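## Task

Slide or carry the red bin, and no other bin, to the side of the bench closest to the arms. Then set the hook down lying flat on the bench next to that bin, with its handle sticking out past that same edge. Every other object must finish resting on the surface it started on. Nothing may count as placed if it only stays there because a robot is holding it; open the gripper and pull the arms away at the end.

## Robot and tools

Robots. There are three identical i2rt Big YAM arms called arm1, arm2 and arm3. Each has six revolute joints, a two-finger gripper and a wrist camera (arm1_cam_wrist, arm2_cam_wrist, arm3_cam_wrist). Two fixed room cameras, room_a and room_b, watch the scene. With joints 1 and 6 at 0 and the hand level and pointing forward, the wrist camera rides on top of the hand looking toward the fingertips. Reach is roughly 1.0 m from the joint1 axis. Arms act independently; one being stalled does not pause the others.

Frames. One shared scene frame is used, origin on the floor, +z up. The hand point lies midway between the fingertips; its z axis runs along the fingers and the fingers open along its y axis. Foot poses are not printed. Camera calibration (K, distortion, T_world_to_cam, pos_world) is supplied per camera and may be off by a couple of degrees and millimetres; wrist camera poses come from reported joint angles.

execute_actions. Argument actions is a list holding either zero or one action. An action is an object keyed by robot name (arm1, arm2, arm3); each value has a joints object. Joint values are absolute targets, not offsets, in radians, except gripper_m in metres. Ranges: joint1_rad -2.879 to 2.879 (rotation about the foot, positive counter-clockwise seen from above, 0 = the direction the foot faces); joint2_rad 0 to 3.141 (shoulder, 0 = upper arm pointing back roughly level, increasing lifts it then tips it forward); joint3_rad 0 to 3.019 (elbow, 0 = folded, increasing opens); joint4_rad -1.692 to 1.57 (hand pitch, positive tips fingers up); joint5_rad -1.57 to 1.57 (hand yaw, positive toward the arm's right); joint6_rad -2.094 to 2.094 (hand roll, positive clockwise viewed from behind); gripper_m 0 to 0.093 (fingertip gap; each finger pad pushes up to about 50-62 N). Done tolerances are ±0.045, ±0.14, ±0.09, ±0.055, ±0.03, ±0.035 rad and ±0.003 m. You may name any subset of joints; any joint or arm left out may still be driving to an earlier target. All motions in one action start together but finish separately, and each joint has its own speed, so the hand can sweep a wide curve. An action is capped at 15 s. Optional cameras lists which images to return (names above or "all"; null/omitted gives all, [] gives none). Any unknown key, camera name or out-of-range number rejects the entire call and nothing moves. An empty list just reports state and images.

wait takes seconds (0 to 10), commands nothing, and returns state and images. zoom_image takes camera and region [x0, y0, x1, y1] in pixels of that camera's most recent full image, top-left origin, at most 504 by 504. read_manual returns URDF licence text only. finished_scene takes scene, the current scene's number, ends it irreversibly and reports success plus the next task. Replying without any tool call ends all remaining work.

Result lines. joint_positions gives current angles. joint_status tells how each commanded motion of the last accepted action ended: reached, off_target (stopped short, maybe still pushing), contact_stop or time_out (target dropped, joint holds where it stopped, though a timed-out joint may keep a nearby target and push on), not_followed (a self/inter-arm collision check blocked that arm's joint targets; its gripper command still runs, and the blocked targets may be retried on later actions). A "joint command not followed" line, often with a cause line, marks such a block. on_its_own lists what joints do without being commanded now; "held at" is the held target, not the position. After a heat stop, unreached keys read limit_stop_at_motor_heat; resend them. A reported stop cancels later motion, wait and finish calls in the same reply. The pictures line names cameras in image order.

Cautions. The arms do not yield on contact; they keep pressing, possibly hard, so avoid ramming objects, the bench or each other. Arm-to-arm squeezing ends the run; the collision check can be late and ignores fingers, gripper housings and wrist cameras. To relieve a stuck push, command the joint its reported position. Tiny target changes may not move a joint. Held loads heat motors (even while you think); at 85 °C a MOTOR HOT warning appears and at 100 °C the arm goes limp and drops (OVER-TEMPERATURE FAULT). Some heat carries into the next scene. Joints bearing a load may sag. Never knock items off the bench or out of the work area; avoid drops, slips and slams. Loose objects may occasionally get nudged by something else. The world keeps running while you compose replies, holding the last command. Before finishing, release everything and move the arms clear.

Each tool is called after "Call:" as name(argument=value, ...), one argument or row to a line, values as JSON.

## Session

Call:
execute_actions(
  actions=[],
)

Scene clock: 0.00 s.
arm1.joint_positions: joint1_rad=+0.732 joint2_rad=+0.249 joint3_rad=+1.655 joint4_rad=-1.389 joint5_rad=-0.125 joint6_rad=+0.534 gripper_m=+0.095
arm1.joint_status: not commanded
arm1.hand: x=-0.8986 y=-0.0213 z=+1.4683 quat_wxyz=(-0.031, +0.586, -0.385, -0.712) (m; scene frame)
arm2.joint_positions: joint1_rad=+0.334 joint2_rad=+0.452 joint3_rad=+1.356 joint4_rad=-1.288 joint5_rad=-0.171 joint6_rad=+0.751 gripper_m=+0.095
arm2.joint_status: not commanded
arm2.hand: x=-0.0869 y=+0.1490 z=+1.2892 quat_wxyz=(-0.061, +0.497, -0.659, -0.561) (m; scene frame)
arm3.joint_positions: joint1_rad=+0.574 joint2_rad=+0.541 joint3_rad=+1.509 joint4_rad=-1.568 joint5_rad=+0.053 joint6_rad=+0.279 gripper_m=+0.094
arm3.joint_status: not commanded
arm3.hand: x=+0.8319 y=+0.1286 z=+1.3133 quat_wxyz=(-0.200, +0.690, -0.554, -0.421) (m; scene frame)
pictures: arm1_cam_wrist, arm2_cam_wrist, arm3_cam_wrist, room_a, room_b
camera_calibration (this result's frames):
arm1_cam_wrist: T_world_to_cam=[[0.493096, 0.712403, -0.499338, 1.19265], [0.224623, -0.658762, -0.718037, 1.24916], [-0.840476, 0.241899, -0.484855, 0.0892933], [0, 0, 0, 1]] pos_world=[-0.793633, -0.0483523, 1.53577]
arm2_cam_wrist: T_world_to_cam=[[0.725375, 0.113874, -0.67887, 0.919792], [-0.137568, -0.942344, -0.305061, 0.528494], [-0.674468, 0.314674, -0.667887, 0.879612], [0, 0, 0, 1]] pos_world=[-0.0012196, 0.116492, 1.37312]
arm3_cam_wrist: T_world_to_cam=[[0.927916, 0.314922, -0.199487, -0.551408], [0.244573, -0.918135, -0.311788, 0.328308], [-0.281345, 0.240524, -0.928974, 1.54662], [0, 0, 0, 1]] pos_world=[0.8665, 0.103082, 1.42914]
Images, in order (width x height): arm1_cam_wrist 504x504, arm2_cam_wrist 504x504, arm3_cam_wrist 504x504, room_a 504x504, room_b 504x504.

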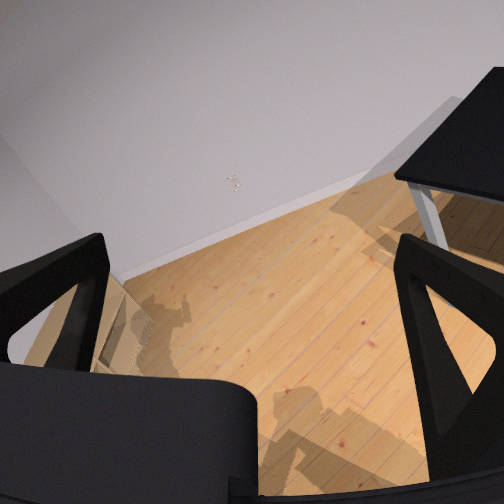

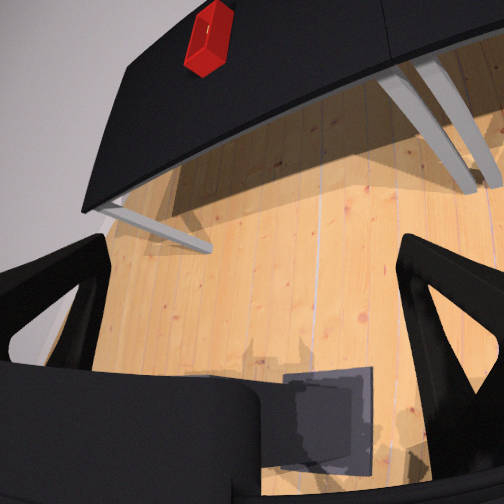

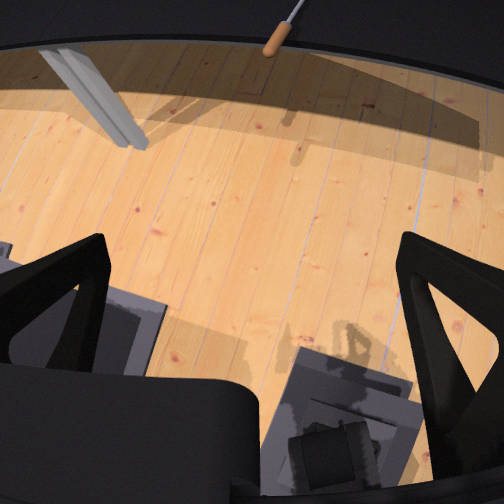

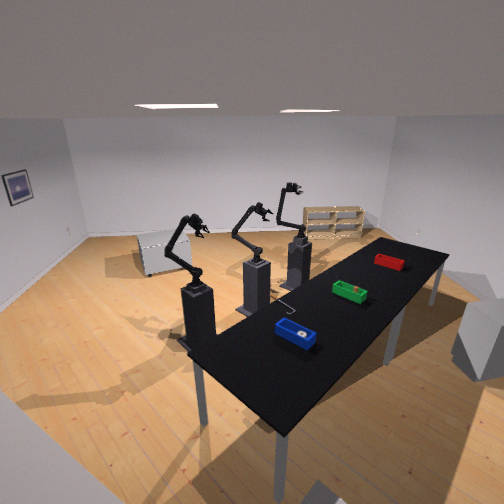

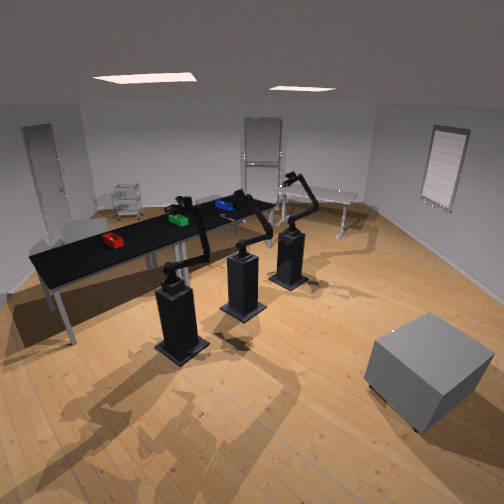

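Call:
execute_actions(
  actions=[
    {"arm1":{"joints":{"joint1_rad":-0.05,"joint2_rad":1.2,"joint3_rad":1.5,"joint4_rad":-0.5,"joint5_rad":0,"joint6_rad":0}},"arm2":{"joints":{"joint1_rad":-0.833,"joint2_rad":2.425,"joint3_rad":1.665,"joint4_rad":0.79,"joint5_rad":-0.666,"joint6_rad":-1.571}}},
  ],
  cameras=["arm1_cam_wrist","arm2_cam_wrist","arm3_cam_wrist"],
)

Call:
zoom_image(
  camera="arm1_cam_wrist",
  region=[170, 60, 370, 260],
)

Scene clock: 33.20 s.
arm1.joint_positions: joint1_rad=-0.055 joint2_rad=+1.217 joint3_rad=+1.483 joint4_rad=-0.520 joint5_rad=+0.000 joint6_rad=+0.008 gripper_m=+0.095
arm1.joint_status: all done
arm1.hand: x=-0.9181 y=+0.5687 z=+1.3427 quat_wxyz=(-0.421, +0.567, -0.554, -0.441) (m; scene frame)
arm2.joint_positions: joint1_rad=-0.829 joint2_rad=+2.412 joint3_rad=+1.659 joint4_rad=+0.766 joint5_rad=-0.663 joint6_rad=-1.562 gripper_m=+0.095
arm2.joint_status: all done
arm2.hand: x=+0.5327 y=+0.6547 z=+0.7992 quat_wxyz=(-0.711, +0.699, -0.053, +0.051) (m; scene frame)
arm3.joint_positions: joint1_rad=+0.574 joint2_rad=+0.541 joint3_rad=+1.509 joint4_rad=-1.568 joint5_rad=+0.053 joint6_rad=+0.279 gripper_m=+0.094
arm3.joint_status: not commanded
arm3.hand: x=+0.8319 y=+0.1286 z=+1.3133 quat_wxyz=(-0.200, +0.690, -0.554, -0.421) (m; scene frame)
pictures: arm1_cam_wrist, arm2_cam_wrist, arm3_cam_wrist
camera_calibration (this result's frames):
arm1_cam_wrist: T_world_to_cam=[[0.999059, 0.0433643, 0.00103778, 0.892354], [0.0339981, -0.767966, -0.639587, 1.33373], [-0.0269383, 0.639021, -0.768718, 0.771548], [0, 0, 0, 1]] pos_world=[-0.916075, 0.49253, 1.44522]
arm2_cam_wrist: T_world_to_cam=[[0.00404752, -0.0260804, 0.999652, -0.785467], [0.723274, -0.690244, -0.0209366, 0.0900631], [0.690549, 0.723107, 0.0160695, -0.730001], [0, 0, 0, 1]] pos_world=[0.44214, 0.569548, 0.79881]
arm3_cam_wrist: T_world_to_cam=[[0.927916, 0.314922, -0.199487, -0.551408], [0.244573, -0.918135, -0.311788, 0.328308], [-0.281345, 0.240524, -0.928974, 1.54662], [0, 0, 0, 1]] pos_world=[0.8665, 0.103082, 1.42914]
Images, in order (width x height): arm1_cam_wrist 504x504, arm2_cam_wrist 504x504, arm3_cam_wrist 504x504.

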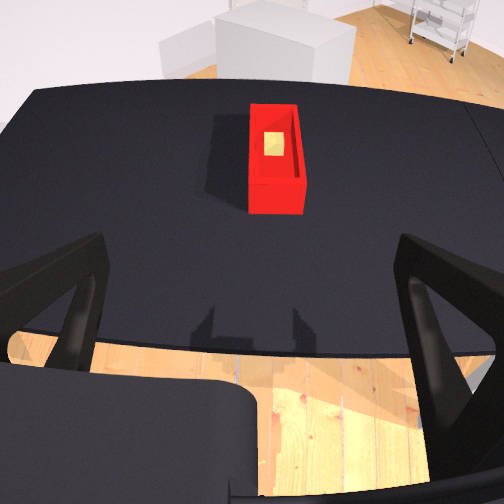

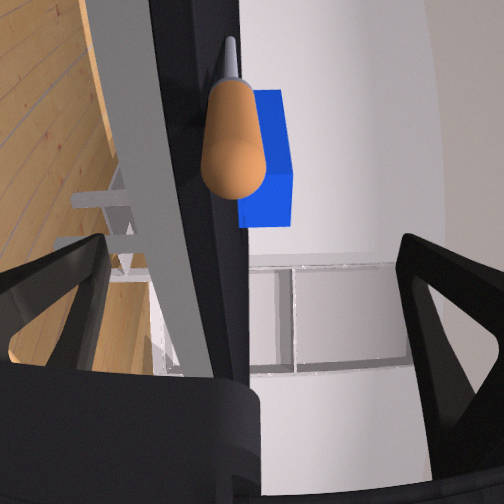

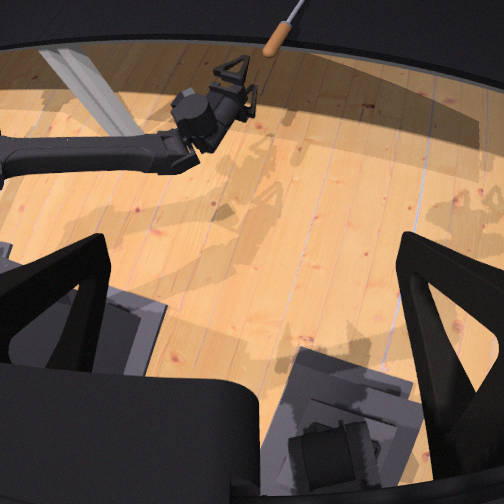

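Region (170, 60, 370, 260) of arm1_cam_wrist's 504x504 image, scaled by 2.520, with more detail than that image has.

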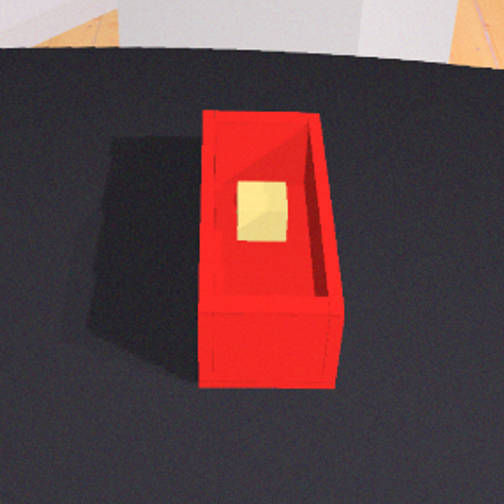

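Call:
execute_actions(
  actions=[],
)

Scene clock: 48.57 s.
arm1.joint_positions: joint1_rad=-0.055 joint2_rad=+1.217 joint3_rad=+1.483 joint4_rad=-0.520 joint5_rad=+0.000 joint6_rad=+0.008 gripper_m=+0.095
arm1.joint_status: all done
arm1.hand: x=-0.9181 y=+0.5687 z=+1.3427 quat_wxyz=(-0.421, +0.567, -0.554, -0.441) (m; scene frame)
arm2.joint_positions: joint1_rad=-0.829 joint2_rad=+2.412 joint3_rad=+1.659 joint4_rad=+0.766 joint5_rad=-0.663 joint6_rad=-1.563 gripper_m=+0.095
arm2.joint_status: all done
arm2.hand: x=+0.5327 y=+0.6547 z=+0.7992 quat_wxyz=(-0.711, +0.699, -0.053, +0.051) (m; scene frame)
arm3.joint_positions: joint1_rad=+0.574 joint2_rad=+0.541 joint3_rad=+1.509 joint4_rad=-1.568 joint5_rad=+0.053 joint6_rad=+0.279 gripper_m=+0.094
arm3.joint_status: not commanded
arm3.hand: x=+0.8319 y=+0.1286 z=+1.3133 quat_wxyz=(-0.200, +0.690, -0.554, -0.421) (m; scene frame)
pictures: arm1_cam_wrist, arm2_cam_wrist, arm3_cam_wrist, room_a, room_b
camera_calibration (this result's frames):
arm1_cam_wrist: T_world_to_cam=[[0.999059, 0.0433643, 0.00103778, 0.892354], [0.0339981, -0.767966, -0.639587, 1.33373], [-0.0269383, 0.639021, -0.768718, 0.771548], [0, 0, 0, 1]] pos_world=[-0.916075, 0.49253, 1.44522]
arm2_cam_wrist: T_world_to_cam=[[0.00367014, -0.0260249, 0.999655, -0.785305], [0.723277, -0.69025, -0.0206253, 0.0898162], [0.690548, 0.723103, 0.0162899, -0.730174], [0, 0, 0, 1]] pos_world=[0.44214, 0.569549, 0.79878]
arm3_cam_wrist: T_world_to_cam=[[0.927916, 0.314922, -0.199487, -0.551408], [0.244573, -0.918135, -0.311788, 0.328308], [-0.281345, 0.240524, -0.928974, 1.54662], [0, 0, 0, 1]] pos_world=[0.8665, 0.103082, 1.42914]
Images, in order (width x height): arm1_cam_wrist 504x504, arm2_cam_wrist 504x504, arm3_cam_wrist 504x504, room_a 504x504, room_b 504x504.

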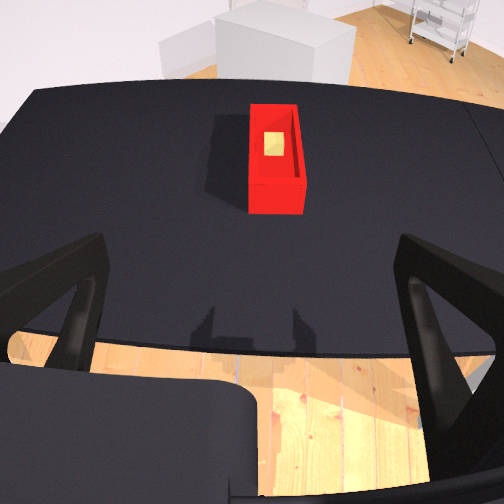

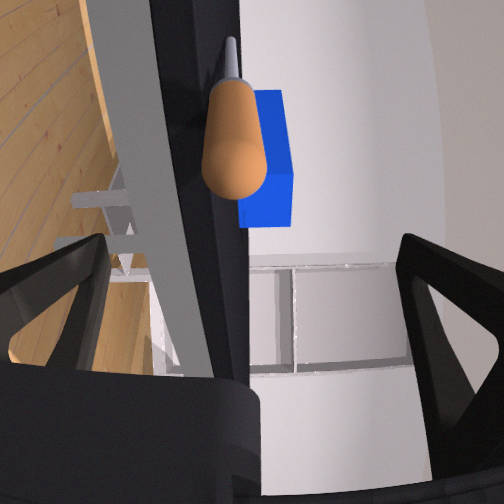

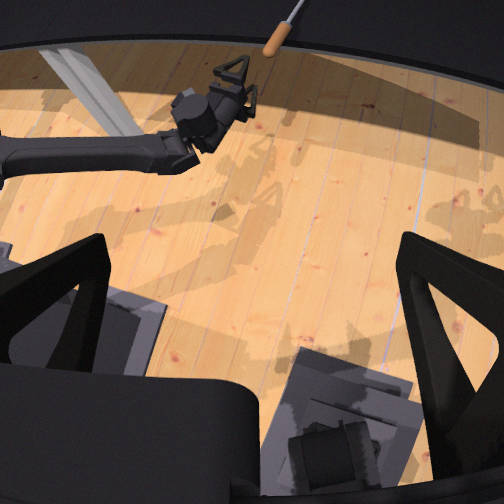

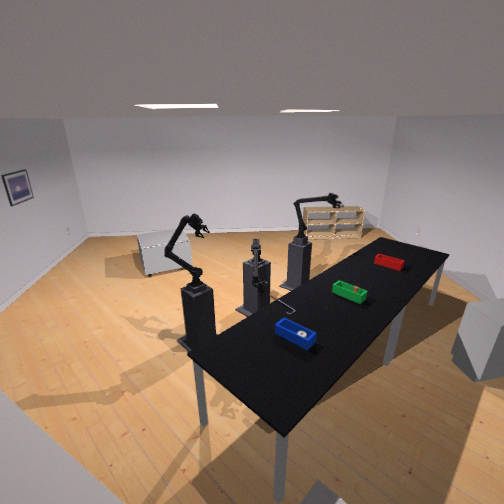

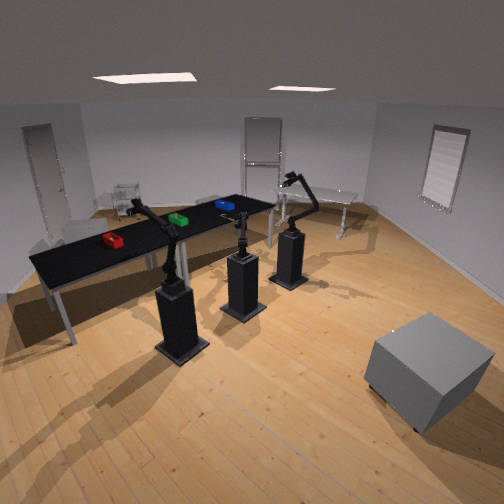

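Call:
execute_actions(
  actions=[
    {"arm2":{"joints":{"joint1_rad":-0.783,"joint2_rad":2.545,"joint3_rad":1.945,"joint4_rad":0.62,"joint5_rad":-0.635}}},
  ],
  cameras=["arm2_cam_wrist"],
)

Call:
execute_actions(
  actions=[
    {"arm2":{"joints":{"joint1_rad":-0.76,"joint2_rad":2.62,"joint3_rad":2.105,"joint4_rad":0.535,"joint5_rad":-0.61}}},
  ],
  cameras=["arm2_cam_wrist"],
)

Scene clock: 65.90 s.
arm1.joint_positions: joint1_rad=-0.055 joint2_rad=+1.217 joint3_rad=+1.483 joint4_rad=-0.520 joint5_rad=+0.000 joint6_rad=+0.008 gripper_m=+0.095
arm1.joint_status: not commanded
arm1.hand: x=-0.9181 y=+0.5687 z=+1.3427 quat_wxyz=(-0.421, +0.567, -0.554, -0.441) (m; scene frame)
arm2.joint_positions: joint1_rad=-0.779 joint2_rad=+2.529 joint3_rad=+1.903 joint4_rad=+0.635 joint5_rad=-0.639 joint6_rad=-1.563 gripper_m=+0.095
arm2.joint_status: all done
arm2.hand: x=+0.5393 y=+0.7180 z=+0.7967 quat_wxyz=(-0.711, +0.701, -0.044, +0.041) (m; scene frame)
arm3.joint_positions: joint1_rad=+0.574 joint2_rad=+0.541 joint3_rad=+1.509 joint4_rad=-1.568 joint5_rad=+0.053 joint6_rad=+0.279 gripper_m=+0.094
arm3.joint_status: not commanded
arm3.hand: x=+0.8319 y=+0.1286 z=+1.3133 quat_wxyz=(-0.200, +0.690, -0.554, -0.421) (m; scene frame)
pictures: arm2_cam_wrist
camera_calibration (this result's frames):
arm2_cam_wrist: T_world_to_cam=[[0.0063593, -0.0236421, 0.9997, -0.784366], [0.741164, -0.671008, -0.0205835, 0.105158], [0.671294, 0.741073, 0.0132555, -0.780564], [0, 0, 0, 1]] pos_world=[0.451037, 0.630472, 0.796643]
Images, in order (width x height): arm2_cam_wrist 504x504.

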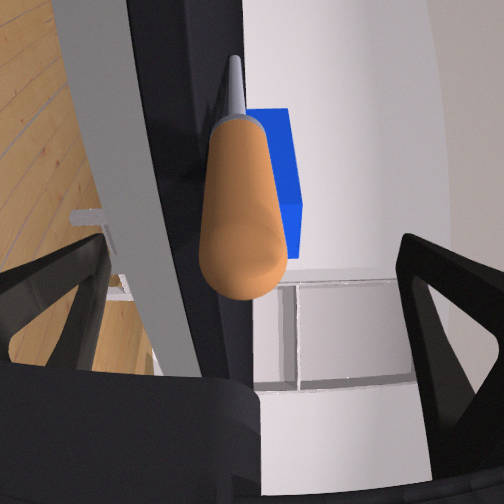

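Scene clock: 66.80 s.
arm1.joint_positions: joint1_rad=-0.055 joint2_rad=+1.217 joint3_rad=+1.483 joint4_rad=-0.520 joint5_rad=+0.000 joint6_rad=+0.008 gripper_m=+0.095
arm1.joint_status: not commanded
arm1.hand: x=-0.9181 y=+0.5687 z=+1.3427 quat_wxyz=(-0.421, +0.567, -0.554, -0.441) (m; scene frame)
arm2.joint_positions: joint1_rad=-0.766 joint2_rad=+2.585 joint3_rad=+2.053 joint4_rad=+0.552 joint5_rad=-0.614 joint6_rad=-1.563 gripper_m=+0.095
arm2.joint_status: all done
arm2.hand: x=+0.5535 y=+0.7450 z=+0.8098 quat_wxyz=(-0.714, +0.697, -0.046, +0.048) (m; scene frame)
arm3.joint_positions: joint1_rad=+0.574 joint2_rad=+0.541 joint3_rad=+1.509 joint4_rad=-1.568 joint5_rad=+0.053 joint6_rad=+0.279 gripper_m=+0.094
arm3.joint_status: not commanded
arm3.hand: x=+0.8319 y=+0.1286 z=+1.3133 quat_wxyz=(-0.200, +0.690, -0.554, -0.421) (m; scene frame)
pictures: arm2_cam_wrist
camera_calibration (this result's frames):
arm2_cam_wrist: T_world_to_cam=[[-0.00144603, -0.0322493, 0.999479, -0.785968], [0.733027, -0.679879, -0.0208765, 0.124457], [0.680198, 0.732615, 0.0246228, -0.818156], [0, 0, 0, 1]] pos_world=[0.464141, 0.658662, 0.808302]
Images, in order (width x height): arm2_cam_wrist 504x504.

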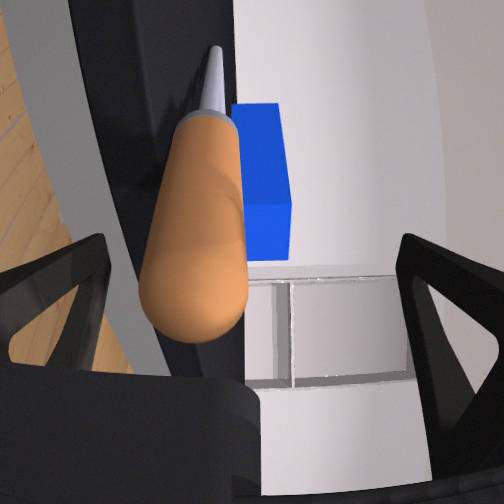

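Call:
execute_actions(
  actions=[
    {"arm2":{"joints":{"joint1_rad":-0.732,"joint2_rad":2.72,"joint3_rad":2.295,"joint4_rad":0.43,"joint5_rad":-0.59}}},
  ],
  cameras=["arm2_cam_wrist","arm3_cam_wrist"],
)

Scene clock: 69.90 s.
arm1.joint_positions: joint1_rad=-0.055 joint2_rad=+1.217 joint3_rad=+1.483 joint4_rad=-0.520 joint5_rad=+0.000 joint6_rad=+0.008 gripper_m=+0.095
arm1.joint_status: not commanded
arm1.hand: x=-0.9181 y=+0.5687 z=+1.3427 quat_wxyz=(-0.421, +0.567, -0.554, -0.441) (m; scene frame)
arm2.joint_positions: joint1_rad=-0.731 joint2_rad=+2.690 joint3_rad=+2.240 joint4_rad=+0.446 joint5_rad=-0.594 joint6_rad=-1.563 gripper_m=+0.095
arm2.joint_status: all done
arm2.hand: x=+0.5488 y=+0.7846 z=+0.7939 quat_wxyz=(-0.707, +0.704, -0.046, +0.037) (m; scene frame)
arm3.joint_positions: joint1_rad=+0.574 joint2_rad=+0.541 joint3_rad=+1.509 joint4_rad=-1.568 joint5_rad=+0.053 joint6_rad=+0.279 gripper_m=+0.094
arm3.joint_status: not commanded
arm3.hand: x=+0.8319 y=+0.1286 z=+1.3133 quat_wxyz=(-0.200, +0.690, -0.554, -0.421) (m; scene frame)
pictures: arm2_cam_wrist, arm3_cam_wrist
camera_calibration (this result's frames):
arm2_cam_wrist: T_world_to_cam=[[0.0154171, -0.0137945, 0.999786, -0.792789], [0.742568, -0.669451, -0.0206874, 0.140841], [0.669593, 0.742728, -0.0000776052, -0.826051], [0, 0, 0, 1]] pos_world=[0.460757, 0.696882, 0.795469]
arm3_cam_wrist: T_world_to_cam=[[0.927916, 0.314922, -0.199487, -0.551408], [0.244573, -0.918135, -0.311788, 0.328308], [-0.281345, 0.240524, -0.928974, 1.54662], [0, 0, 0, 1]] pos_world=[0.8665, 0.103082, 1.42914]
Images, in order (width x height): arm2_cam_wrist 504x504, arm3_cam_wrist 504x504.

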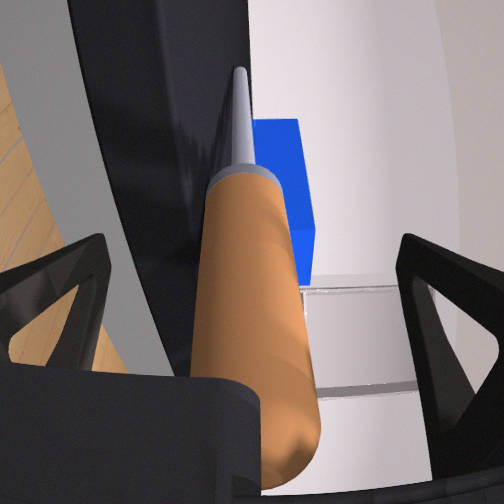

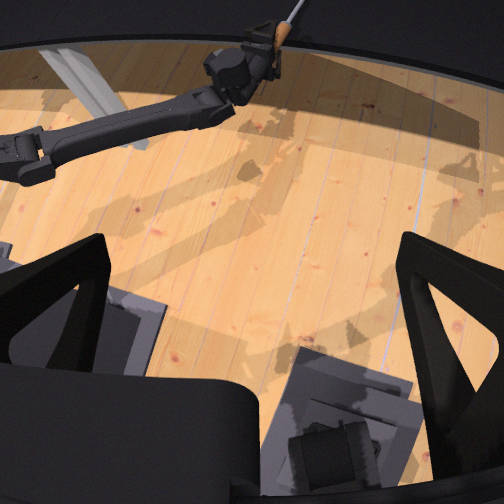

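Call:
execute_actions(
  actions=[
    {"arm2":{"joints":{"joint1_rad":-0.753}}},
  ],
  cameras=["arm2_cam_wrist"],
)

Call:
execute_actions(
  actions=[
    {"arm2":{"joints":{"gripper_m":0}}},
  ],
  cameras=["arm2_cam_wrist","arm3_cam_wrist"],
)

Scene clock: 73.83 s.
arm1.joint_positions: joint1_rad=-0.055 joint2_rad=+1.217 joint3_rad=+1.483 joint4_rad=-0.520 joint5_rad=+0.000 joint6_rad=+0.008 gripper_m=+0.095
arm1.joint_status: not commanded
arm1.hand: x=-0.9181 y=+0.5687 z=+1.3427 quat_wxyz=(-0.421, +0.567, -0.554, -0.441) (m; scene frame)
arm2.joint_positions: joint1_rad=-0.748 joint2_rad=+2.690 joint3_rad=+2.240 joint4_rad=+0.446 joint5_rad=-0.594 joint6_rad=-1.563 gripper_m=+0.095
arm2.joint_status: all done
arm2.hand: x=+0.5619 y=+0.7752 z=+0.7938 quat_wxyz=(-0.707, +0.704, -0.052, +0.043) (m; scene frame)
arm3.joint_positions: joint1_rad=+0.574 joint2_rad=+0.541 joint3_rad=+1.509 joint4_rad=-1.568 joint5_rad=+0.053 joint6_rad=+0.279 gripper_m=+0.094
arm3.joint_status: not commanded
arm3.hand: x=+0.8319 y=+0.1286 z=+1.3133 quat_wxyz=(-0.200, +0.690, -0.554, -0.421) (m; scene frame)
pictures: arm2_cam_wrist
camera_calibration (this result's frames):
arm2_cam_wrist: T_world_to_cam=[[0.0153047, -0.0140197, 0.999785, -0.792788], [0.731225, -0.681821, -0.0207546, 0.140891], [0.681965, 0.731385, -0.00018357, -0.825951], [0, 0, 0, 1]] pos_world=[0.47238, 0.689036, 0.795389]
Images, in order (width x height): arm2_cam_wrist 504x504.

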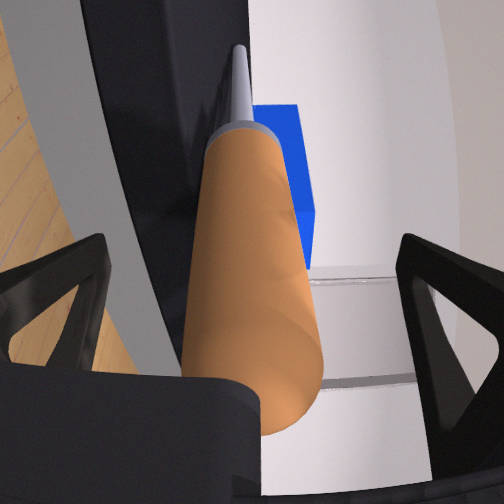

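Scene clock: 74.57 s.
arm1.joint_positions: joint1_rad=-0.055 joint2_rad=+1.217 joint3_rad=+1.483 joint4_rad=-0.520 joint5_rad=+0.000 joint6_rad=+0.008 gripper_m=+0.095
arm1.joint_status: not commanded
arm1.hand: x=-0.9181 y=+0.5687 z=+1.3427 quat_wxyz=(-0.421, +0.567, -0.554, -0.441) (m; scene frame)
arm2.joint_positions: joint1_rad=-0.748 joint2_rad=+2.691 joint3_rad=+2.240 joint4_rad=+0.442 joint5_rad=-0.593 joint6_rad=-1.564 gripper_m=+0.030
arm2.joint_status: gripper_m off_target (ended at +0.030, target +0.000)
arm2.hand: x=+0.5620 y=+0.7752 z=+0.7925 quat_wxyz=(-0.706, +0.705, -0.053, +0.042) (m; scene frame)
arm3.joint_positions: joint1_rad=+0.574 joint2_rad=+0.541 joint3_rad=+1.509 joint4_rad=-1.568 joint5_rad=+0.053 joint6_rad=+0.279 gripper_m=+0.094
arm3.joint_status: not commanded
arm3.hand: x=+0.8319 y=+0.1286 z=+1.3133 quat_wxyz=(-0.200, +0.690, -0.554, -0.421) (m; scene frame)
pictures: arm2_cam_wrist, arm3_cam_wrist
camera_calibration (this result's frames):
arm2_cam_wrist: T_world_to_cam=[[0.0175879, -0.0105088, 0.99979, -0.795535], [0.730677, -0.68243, -0.0200268, 0.140969], [0.682497, 0.730876, -0.00432399, -0.822624], [0, 0, 0, 1]] pos_world=[0.472427, 0.689077, 0.794634]
arm3_cam_wrist: T_world_to_cam=[[0.927916, 0.314922, -0.199487, -0.551408], [0.244573, -0.918135, -0.311788, 0.328308], [-0.281345, 0.240524, -0.928974, 1.54662], [0, 0, 0, 1]] pos_world=[0.8665, 0.103082, 1.42914]
Images, in order (width x height): arm2_cam_wrist 504x504, arm3_cam_wrist 504x504.

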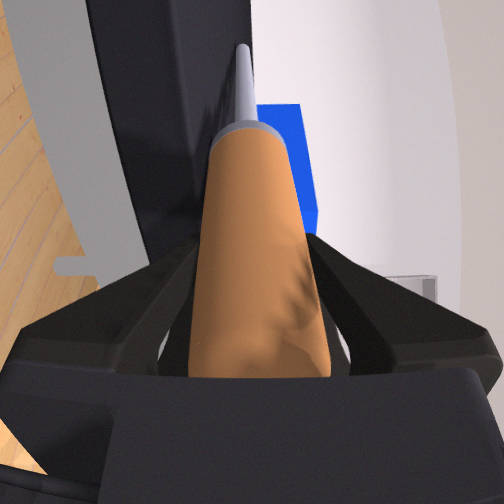

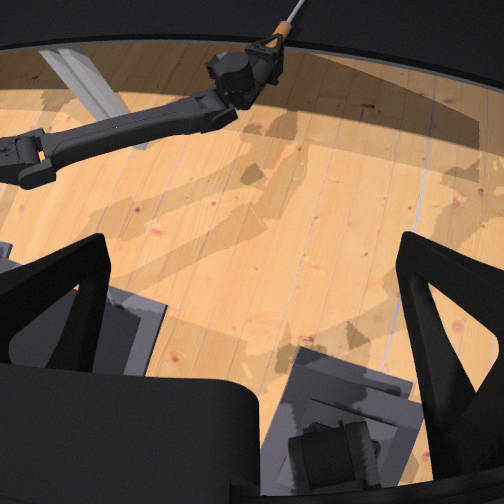

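Call:
execute_actions(
  actions=[
    {"arm2":{"joints":{"joint2_rad":2.35,"joint4_rad":0.3}}},
  ],
  cameras=["arm2_cam_wrist","room_b"],
)

Scene clock: 78.93 s.
arm1.joint_positions: joint1_rad=-0.055 joint2_rad=+1.217 joint3_rad=+1.483 joint4_rad=-0.520 joint5_rad=+0.000 joint6_rad=+0.008 gripper_m=+0.095
arm1.joint_status: not commanded
arm1.hand: x=-0.9181 y=+0.5687 z=+1.3427 quat_wxyz=(-0.421, +0.567, -0.554, -0.441) (m; scene frame)
arm2.joint_positions: joint1_rad=-0.748 joint2_rad=+2.363 joint3_rad=+2.246 joint4_rad=+0.286 joint5_rad=-0.592 joint6_rad=-1.574 gripper_m=+0.030
arm2.joint_status: all done
arm2.hand: x=+0.5490 y=+0.7578 z=+1.0659 quat_wxyz=(-0.752, +0.653, -0.012, +0.085) (m; scene frame)
arm3.joint_positions: joint1_rad=+0.574 joint2_rad=+0.541 joint3_rad=+1.509 joint4_rad=-1.568 joint5_rad=+0.053 joint6_rad=+0.279 gripper_m=+0.094
arm3.joint_status: not commanded
arm3.hand: x=+0.8319 y=+0.1286 z=+1.3133 quat_wxyz=(-0.200, +0.690, -0.554, -0.421) (m; scene frame)
pictures: arm2_cam_wrist, room_b
camera_calibration (this result's frames):
arm2_cam_wrist: T_world_to_cam=[[-0.110135, -0.140715, 0.983905, -0.883154], [0.730921, -0.68228, -0.0157608, 0.13928], [0.673517, 0.717421, 0.177994, -0.97904], [0, 0, 0, 1]] pos_world=[0.460331, 0.673139, 1.0454]
Images, in order (width x height): arm2_cam_wrist 504x504, room_b 504x504.

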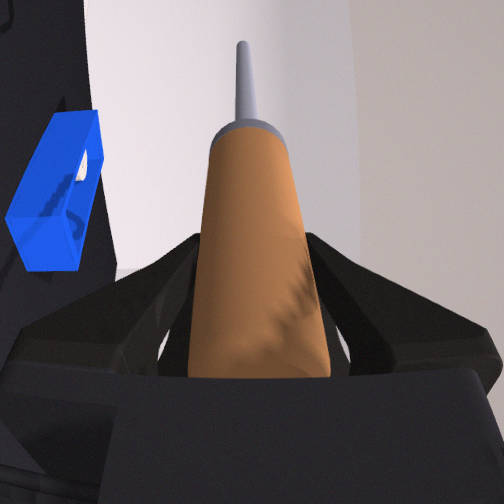

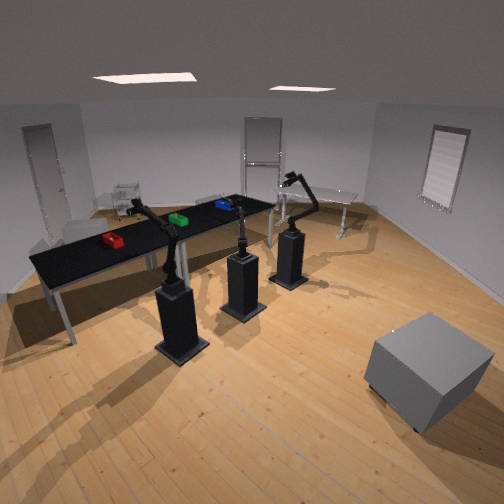

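Call:
execute_actions(
  actions=[
    {"arm2":{"joints":{"joint1_rad":0.6,"joint2_rad":2.13,"joint3_rad":1.77,"joint4_rad":0.5,"joint5_rad":0.70}}},
  ],
  cameras=["arm2_cam_wrist","room_b"],
)

Scene clock: 88.00 s.
arm1.joint_positions: joint1_rad=-0.055 joint2_rad=+1.217 joint3_rad=+1.483 joint4_rad=-0.520 joint5_rad=+0.000 joint6_rad=+0.008 gripper_m=+0.095
arm1.joint_status: not commanded
arm1.hand: x=-0.9181 y=+0.5687 z=+1.3427 quat_wxyz=(-0.421, +0.567, -0.554, -0.441) (m; scene frame)
arm2.joint_positions: joint1_rad=+0.599 joint2_rad=+2.194 joint3_rad=+1.748 joint4_rad=+0.450 joint5_rad=+0.702 joint6_rad=-1.589 gripper_m=+0.030
arm2.joint_status: all done
arm2.hand: x=-0.4016 y=+0.7548 z=+0.9622 quat_wxyz=(-0.710, +0.703, -0.024, +0.035) (m; scene frame)
arm3.joint_positions: joint1_rad=+0.574 joint2_rad=+0.541 joint3_rad=+1.509 joint4_rad=-1.568 joint5_rad=+0.053 joint6_rad=+0.279 gripper_m=+0.094
arm3.joint_status: not commanded
arm3.hand: x=+0.8319 y=+0.1286 z=+1.3133 quat_wxyz=(-0.200, +0.690, -0.554, -0.421) (m; scene frame)
pictures: arm2_cam_wrist, room_b
camera_calibration (this result's frames):
arm2_cam_wrist: T_world_to_cam=[[-0.0114578, -0.0171947, 0.999787, -0.955062], [0.765299, -0.643671, -0.00229958, 0.80211], [0.643573, 0.765109, 0.0205342, -0.214773], [0, 0, 0, 1]] pos_world=[-0.486574, 0.664198, 0.961112]
Images, in order (width x height): arm2_cam_wrist 504x504, room_b 504x504.

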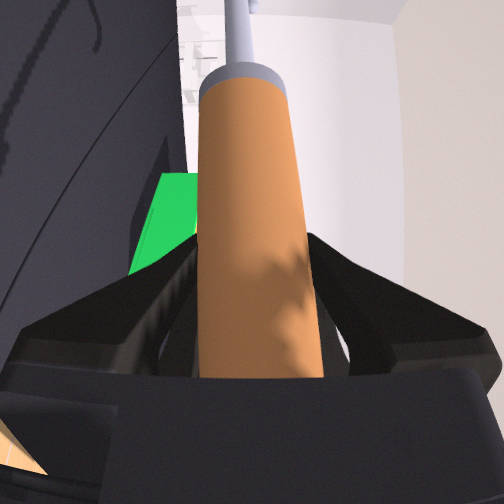

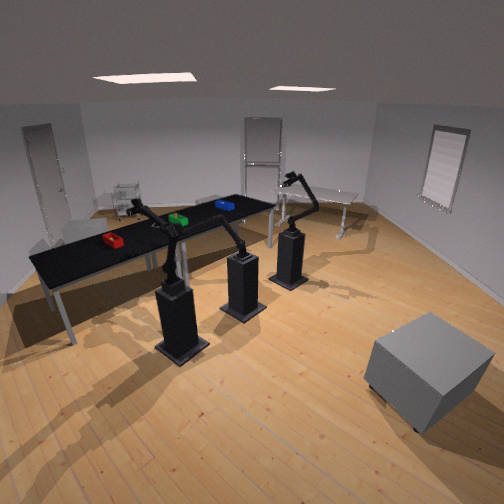

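Call:
execute_actions(
  actions=[
    {"arm2":{"joints":{"joint1_rad":0.645,"joint2_rad":2.33,"joint3_rad":2.07,"joint4_rad":0.38,"joint5_rad":1.04}}},
  ],
  cameras=["arm2_cam_wrist","arm1_cam_wrist"],
)

Scene clock: 100.53 s.
arm1.joint_positions: joint1_rad=-0.055 joint2_rad=+1.217 joint3_rad=+1.483 joint4_rad=-0.520 joint5_rad=+0.000 joint6_rad=+0.008 gripper_m=+0.095
arm1.joint_status: not commanded
arm1.hand: x=-0.9181 y=+0.5687 z=+1.3427 quat_wxyz=(-0.421, +0.567, -0.554, -0.441) (m; scene frame)
arm2.joint_positions: joint1_rad=+0.648 joint2_rad=+2.351 joint3_rad=+1.981 joint4_rad=+0.374 joint5_rad=+1.037 joint6_rad=-1.590 gripper_m=+0.030
arm2.joint_status: all done
arm2.hand: x=-0.4133 y=+0.7619 z=+0.9425 quat_wxyz=(-0.697, +0.693, -0.125, +0.134) (m; scene frame)
arm3.joint_positions: joint1_rad=+0.574 joint2_rad=+0.541 joint3_rad=+1.509 joint4_rad=-1.568 joint5_rad=+0.053 joint6_rad=+0.279 gripper_m=+0.094
arm3.joint_status: not commanded
arm3.hand: x=+0.8319 y=+0.1286 z=+1.3133 quat_wxyz=(-0.200, +0.690, -0.554, -0.421) (m; scene frame)
pictures: arm1_cam_wrist, arm2_cam_wrist
camera_calibration (this result's frames):
arm1_cam_wrist: T_world_to_cam=[[0.999059, 0.0433643, 0.00103778, 0.892354], [0.0339981, -0.767966, -0.639587, 1.33373], [-0.0269383, 0.639021, -0.768718, 0.771548], [0, 0, 0, 1]] pos_world=[-0.916075, 0.49253, 1.44522]
arm2_cam_wrist: T_world_to_cam=[[-0.0128958, -0.0126539, 0.999837, -0.939478], [0.552855, -0.83327, -0.00341515, 0.873321], [0.833178, 0.552721, 0.0177415, 0.0306002], [0, 0, 0, 1]] pos_world=[-0.52043, 0.698911, 0.941764]
Images, in order (width x height): arm1_cam_wrist 504x504, arm2_cam_wrist 504x504.

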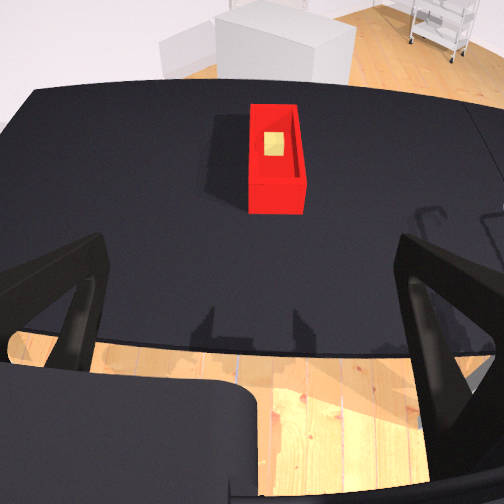

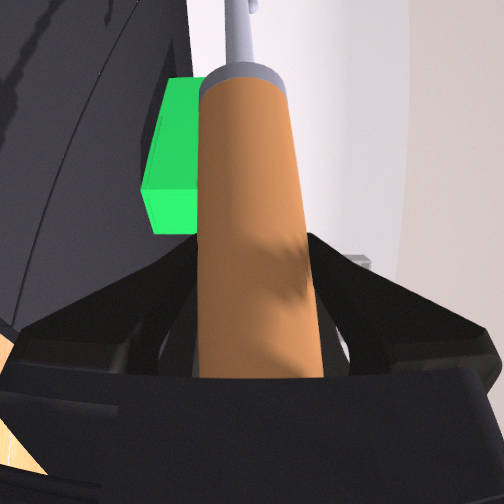

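Call:
execute_actions(
  actions=[
    {"arm2":{"joints":{"joint2_rad":2.50,"joint4_rad":0.57}},"arm1":{"joints":{"joint1_rad":-0.6}}},
  ],
  cameras=["arm1_cam_wrist"],
)

Scene clock: 103.73 s.
arm1.joint_positions: joint1_rad=-0.605 joint2_rad=+1.217 joint3_rad=+1.483 joint4_rad=-0.520 joint5_rad=+0.001 joint6_rad=+0.006 gripper_m=+0.095
arm1.joint_status: all done
arm1.hand: x=-0.6219 y=+0.4951 z=+1.3421 quat_wxyz=(-0.526, +0.396, -0.687, -0.308) (m; scene frame)
arm2.joint_positions: joint1_rad=+0.648 joint2_rad=+2.548 joint3_rad=+2.006 joint4_rad=+0.524 joint5_rad=+1.037 joint6_rad=-1.593 gripper_m=+0.030
arm2.joint_status: all done
arm2.hand: x=-0.4186 y=+0.7692 z=+0.8137 quat_wxyz=(-0.691, +0.699, -0.118, +0.141) (m; scene frame)
arm3.joint_positions: joint1_rad=+0.574 joint2_rad=+0.541 joint3_rad=+1.509 joint4_rad=-1.568 joint5_rad=+0.053 joint6_rad=+0.279 gripper_m=+0.094
arm3.joint_status: not commanded
arm3.hand: x=+0.8319 y=+0.1286 z=+1.3133 quat_wxyz=(-0.200, +0.690, -0.554, -0.421) (m; scene frame)
pictures: arm1_cam_wrist
camera_calibration (this result's frames):
arm1_cam_wrist: T_world_to_cam=[[0.873805, -0.48624, 0.00601607, 0.777295], [-0.37078, -0.674219, -0.638711, 0.967446], [0.314623, 0.555878, -0.769424, 1.08062], [0, 0, 0, 1]] pos_world=[-0.660481, 0.429531, 1.44469]
Images, in order (width x height): arm1_cam_wrist 504x504.

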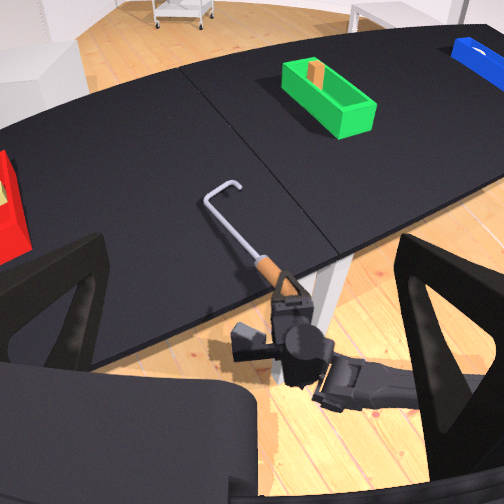

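Call:
execute_actions(
  actions=[
    {"arm2":{"joints":{"joint2_rad":2.545,"joint4_rad":0.60}}},
  ],
  cameras=["arm2_cam_wrist"],
)

Scene clock: 106.33 s.
arm1.joint_positions: joint1_rad=-0.605 joint2_rad=+1.217 joint3_rad=+1.483 joint4_rad=-0.520 joint5_rad=+0.001 joint6_rad=+0.006 gripper_m=+0.095
arm1.joint_status: not commanded
arm1.hand: x=-0.6219 y=+0.4951 z=+1.3421 quat_wxyz=(-0.526, +0.396, -0.687, -0.308) (m; scene frame)
arm2.joint_positions: joint1_rad=+0.648 joint2_rad=+2.548 joint3_rad=+2.006 joint4_rad=+0.550 joint5_rad=+1.037 joint6_rad=-1.593 gripper_m=+0.030
arm2.joint_status: all done
arm2.hand: x=-0.4186 y=+0.7692 z=+0.8179 quat_wxyz=(-0.698, +0.693, -0.125, +0.134) (m; scene frame)
arm3.joint_positions: joint1_rad=+0.574 joint2_rad=+0.541 joint3_rad=+1.509 joint4_rad=-1.568 joint5_rad=+0.053 joint6_rad=+0.279 gripper_m=+0.094
arm3.joint_status: not commanded
arm3.hand: x=+0.8319 y=+0.1286 z=+1.3133 quat_wxyz=(-0.200, +0.690, -0.554, -0.421) (m; scene frame)
pictures: arm2_cam_wrist
camera_calibration (this result's frames):
arm2_cam_wrist: T_world_to_cam=[[-0.0138511, -0.0139477, 0.999807, -0.81426], [0.552844, -0.833275, -0.00396549, 0.88239], [0.83317, 0.552682, 0.0192527, 0.0319809], [0, 0, 0, 1]] pos_world=[-0.525748, 0.706242, 0.816986]
Images, in order (width x height): arm2_cam_wrist 504x504.

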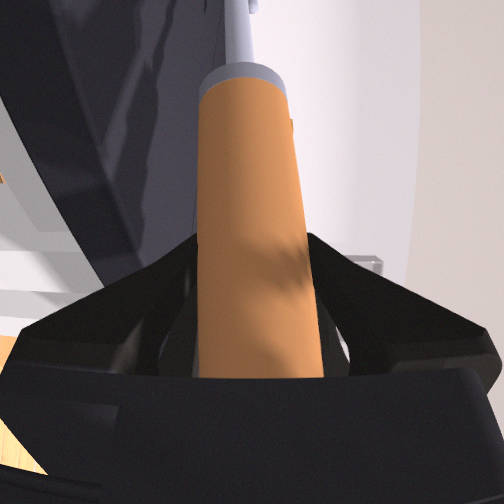

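Call:
execute_actions(
  actions=[
    {"arm2":{"joints":{"joint2_rad":2.585,"joint4_rad":0.63}}},
  ],
  cameras=["arm2_cam_wrist"],
)

Scene clock: 108.37 s.
arm1.joint_positions: joint1_rad=-0.605 joint2_rad=+1.217 joint3_rad=+1.483 joint4_rad=-0.520 joint5_rad=+0.001 joint6_rad=+0.006 gripper_m=+0.095
arm1.joint_status: not commanded
arm1.hand: x=-0.6219 y=+0.4951 z=+1.3421 quat_wxyz=(-0.526, +0.396, -0.687, -0.308) (m; scene frame)
arm2.joint_positions: joint1_rad=+0.648 joint2_rad=+2.586 joint3_rad=+2.006 joint4_rad=+0.591 joint5_rad=+1.038 joint6_rad=-1.585 gripper_m=+0.030
arm2.joint_status: all done
arm2.hand: x=-0.4173 y=+0.7678 z=+0.7931 quat_wxyz=(-0.699, +0.691, -0.129, +0.131) (m; scene frame)
arm3.joint_positions: joint1_rad=+0.574 joint2_rad=+0.541 joint3_rad=+1.509 joint4_rad=-1.568 joint5_rad=+0.053 joint6_rad=+0.279 gripper_m=+0.094
arm3.joint_status: not commanded
arm3.hand: x=+0.8319 y=+0.1286 z=+1.3133 quat_wxyz=(-0.200, +0.690, -0.554, -0.421) (m; scene frame)
pictures: arm2_cam_wrist
camera_calibration (this result's frames):
arm2_cam_wrist: T_world_to_cam=[[-0.00437602, -0.019685, 0.999797, -0.781148], [0.552198, -0.833595, -0.0139957, 0.888249], [0.833701, 0.552025, 0.0145179, 0.0366361], [0, 0, 0, 1]] pos_world=[-0.524451, 0.704839, 0.792889]
Images, in order (width x height): arm2_cam_wrist 504x504.

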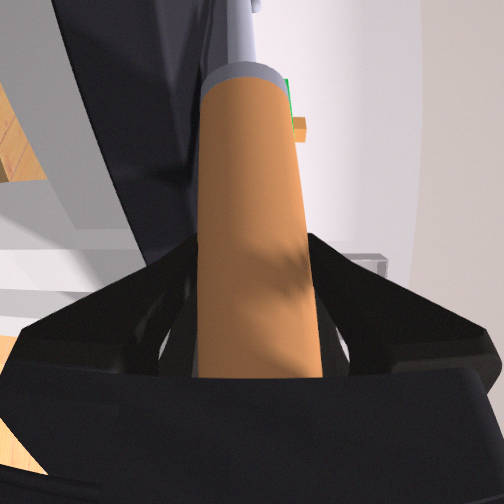

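Call:
execute_actions(
  actions=[
    {"arm2":{"joints":{"gripper_m":0.093}}},
  ],
  cameras=[],
)

Call:
execute_actions(
  actions=[
    {"arm2":{"joints":{"joint2_rad":2.47,"joint3_rad":1.80,"joint4_rad":0.70}}},
  ],
  cameras=["arm2_cam_wrist","arm1_cam_wrist"],
)

Scene clock: 116.17 s.
arm1.joint_positions: joint1_rad=-0.605 joint2_rad=+1.217 joint3_rad=+1.483 joint4_rad=-0.520 joint5_rad=+0.001 joint6_rad=+0.006 gripper_m=+0.095
arm1.joint_status: not commanded
arm1.hand: x=-0.6219 y=+0.4951 z=+1.3421 quat_wxyz=(-0.526, +0.396, -0.687, -0.308) (m; scene frame)
arm2.joint_positions: joint1_rad=+0.648 joint2_rad=+2.586 joint3_rad=+2.019 joint4_rad=+0.607 joint5_rad=+1.038 joint6_rad=-1.580 gripper_m=+0.093
arm2.joint_status: all done
arm2.hand: x=-0.4189 y=+0.7698 z=+0.8022 quat_wxyz=(-0.706, +0.684, -0.139, +0.121) (m; scene frame)
arm3.joint_positions: joint1_rad=+0.574 joint2_rad=+0.541 joint3_rad=+1.509 joint4_rad=-1.568 joint5_rad=+0.053 joint6_rad=+0.279 gripper_m=+0.094
arm3.joint_status: not commanded
arm3.hand: x=+0.8319 y=+0.1286 z=+1.3133 quat_wxyz=(-0.200, +0.690, -0.554, -0.421) (m; scene frame)
pictures: none
No camera images: the call's "cameras" was empty. Leave "cameras" out to get every camera's image.

Scene clock: 117.17 s.
arm1.joint_positions: joint1_rad=-0.605 joint2_rad=+1.217 joint3_rad=+1.483 joint4_rad=-0.520 joint5_rad=+0.001 joint6_rad=+0.006 gripper_m=+0.095
arm1.joint_status: not commanded
arm1.hand: x=-0.6219 y=+0.4951 z=+1.3421 quat_wxyz=(-0.526, +0.396, -0.687, -0.308) (m; scene frame)
arm2.joint_positions: joint1_rad=+0.648 joint2_rad=+2.478 joint3_rad=+1.802 joint4_rad=+0.680 joint5_rad=+1.038 joint6_rad=-1.579 gripper_m=+0.093
arm2.joint_status: all done
arm2.hand: x=-0.3932 y=+0.7373 z=+0.8001 quat_wxyz=(-0.698, +0.692, -0.129, +0.131) (m; scene frame)
arm3.joint_positions: joint1_rad=+0.574 joint2_rad=+0.541 joint3_rad=+1.509 joint4_rad=-1.568 joint5_rad=+0.053 joint6_rad=+0.279 gripper_m=+0.094
arm3.joint_status: not commanded
arm3.hand: x=+0.8319 y=+0.1286 z=+1.3133 quat_wxyz=(-0.200, +0.690, -0.554, -0.421) (m; scene frame)
pictures: arm1_cam_wrist, arm2_cam_wrist
camera_calibration (this result's frames):
arm1_cam_wrist: T_world_to_cam=[[0.873805, -0.48624, 0.00601607, 0.777295], [-0.37078, -0.674219, -0.638711, 0.967446], [0.314623, 0.555878, -0.769424, 1.08062], [0, 0, 0, 1]] pos_world=[-0.660481, 0.429531, 1.44469]
arm2_cam_wrist: T_world_to_cam=[[-0.00270326, -0.0168022, 0.999855, -0.790077], [0.55221, -0.833611, -0.0125155, 0.848496], [0.833701, 0.552096, 0.0115318, 0.0356606], [0, 0, 0, 1]] pos_world=[-0.500414, 0.674353, 0.800171]
Images, in order (width x height): arm1_cam_wrist 504x504, arm2_cam_wrist 504x504.

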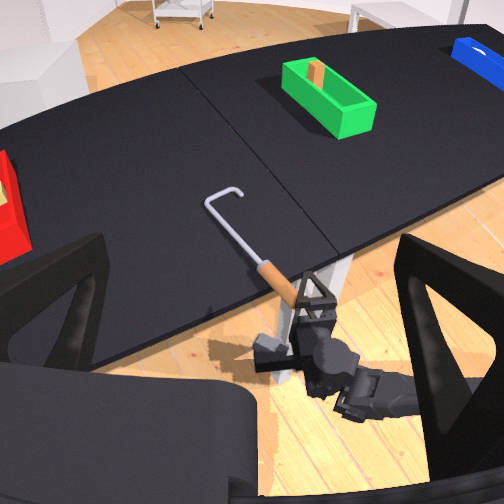

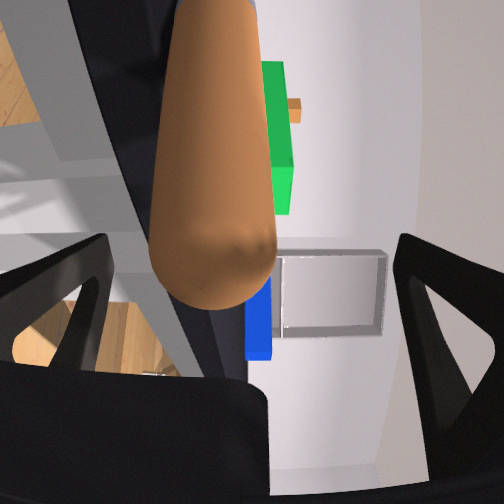

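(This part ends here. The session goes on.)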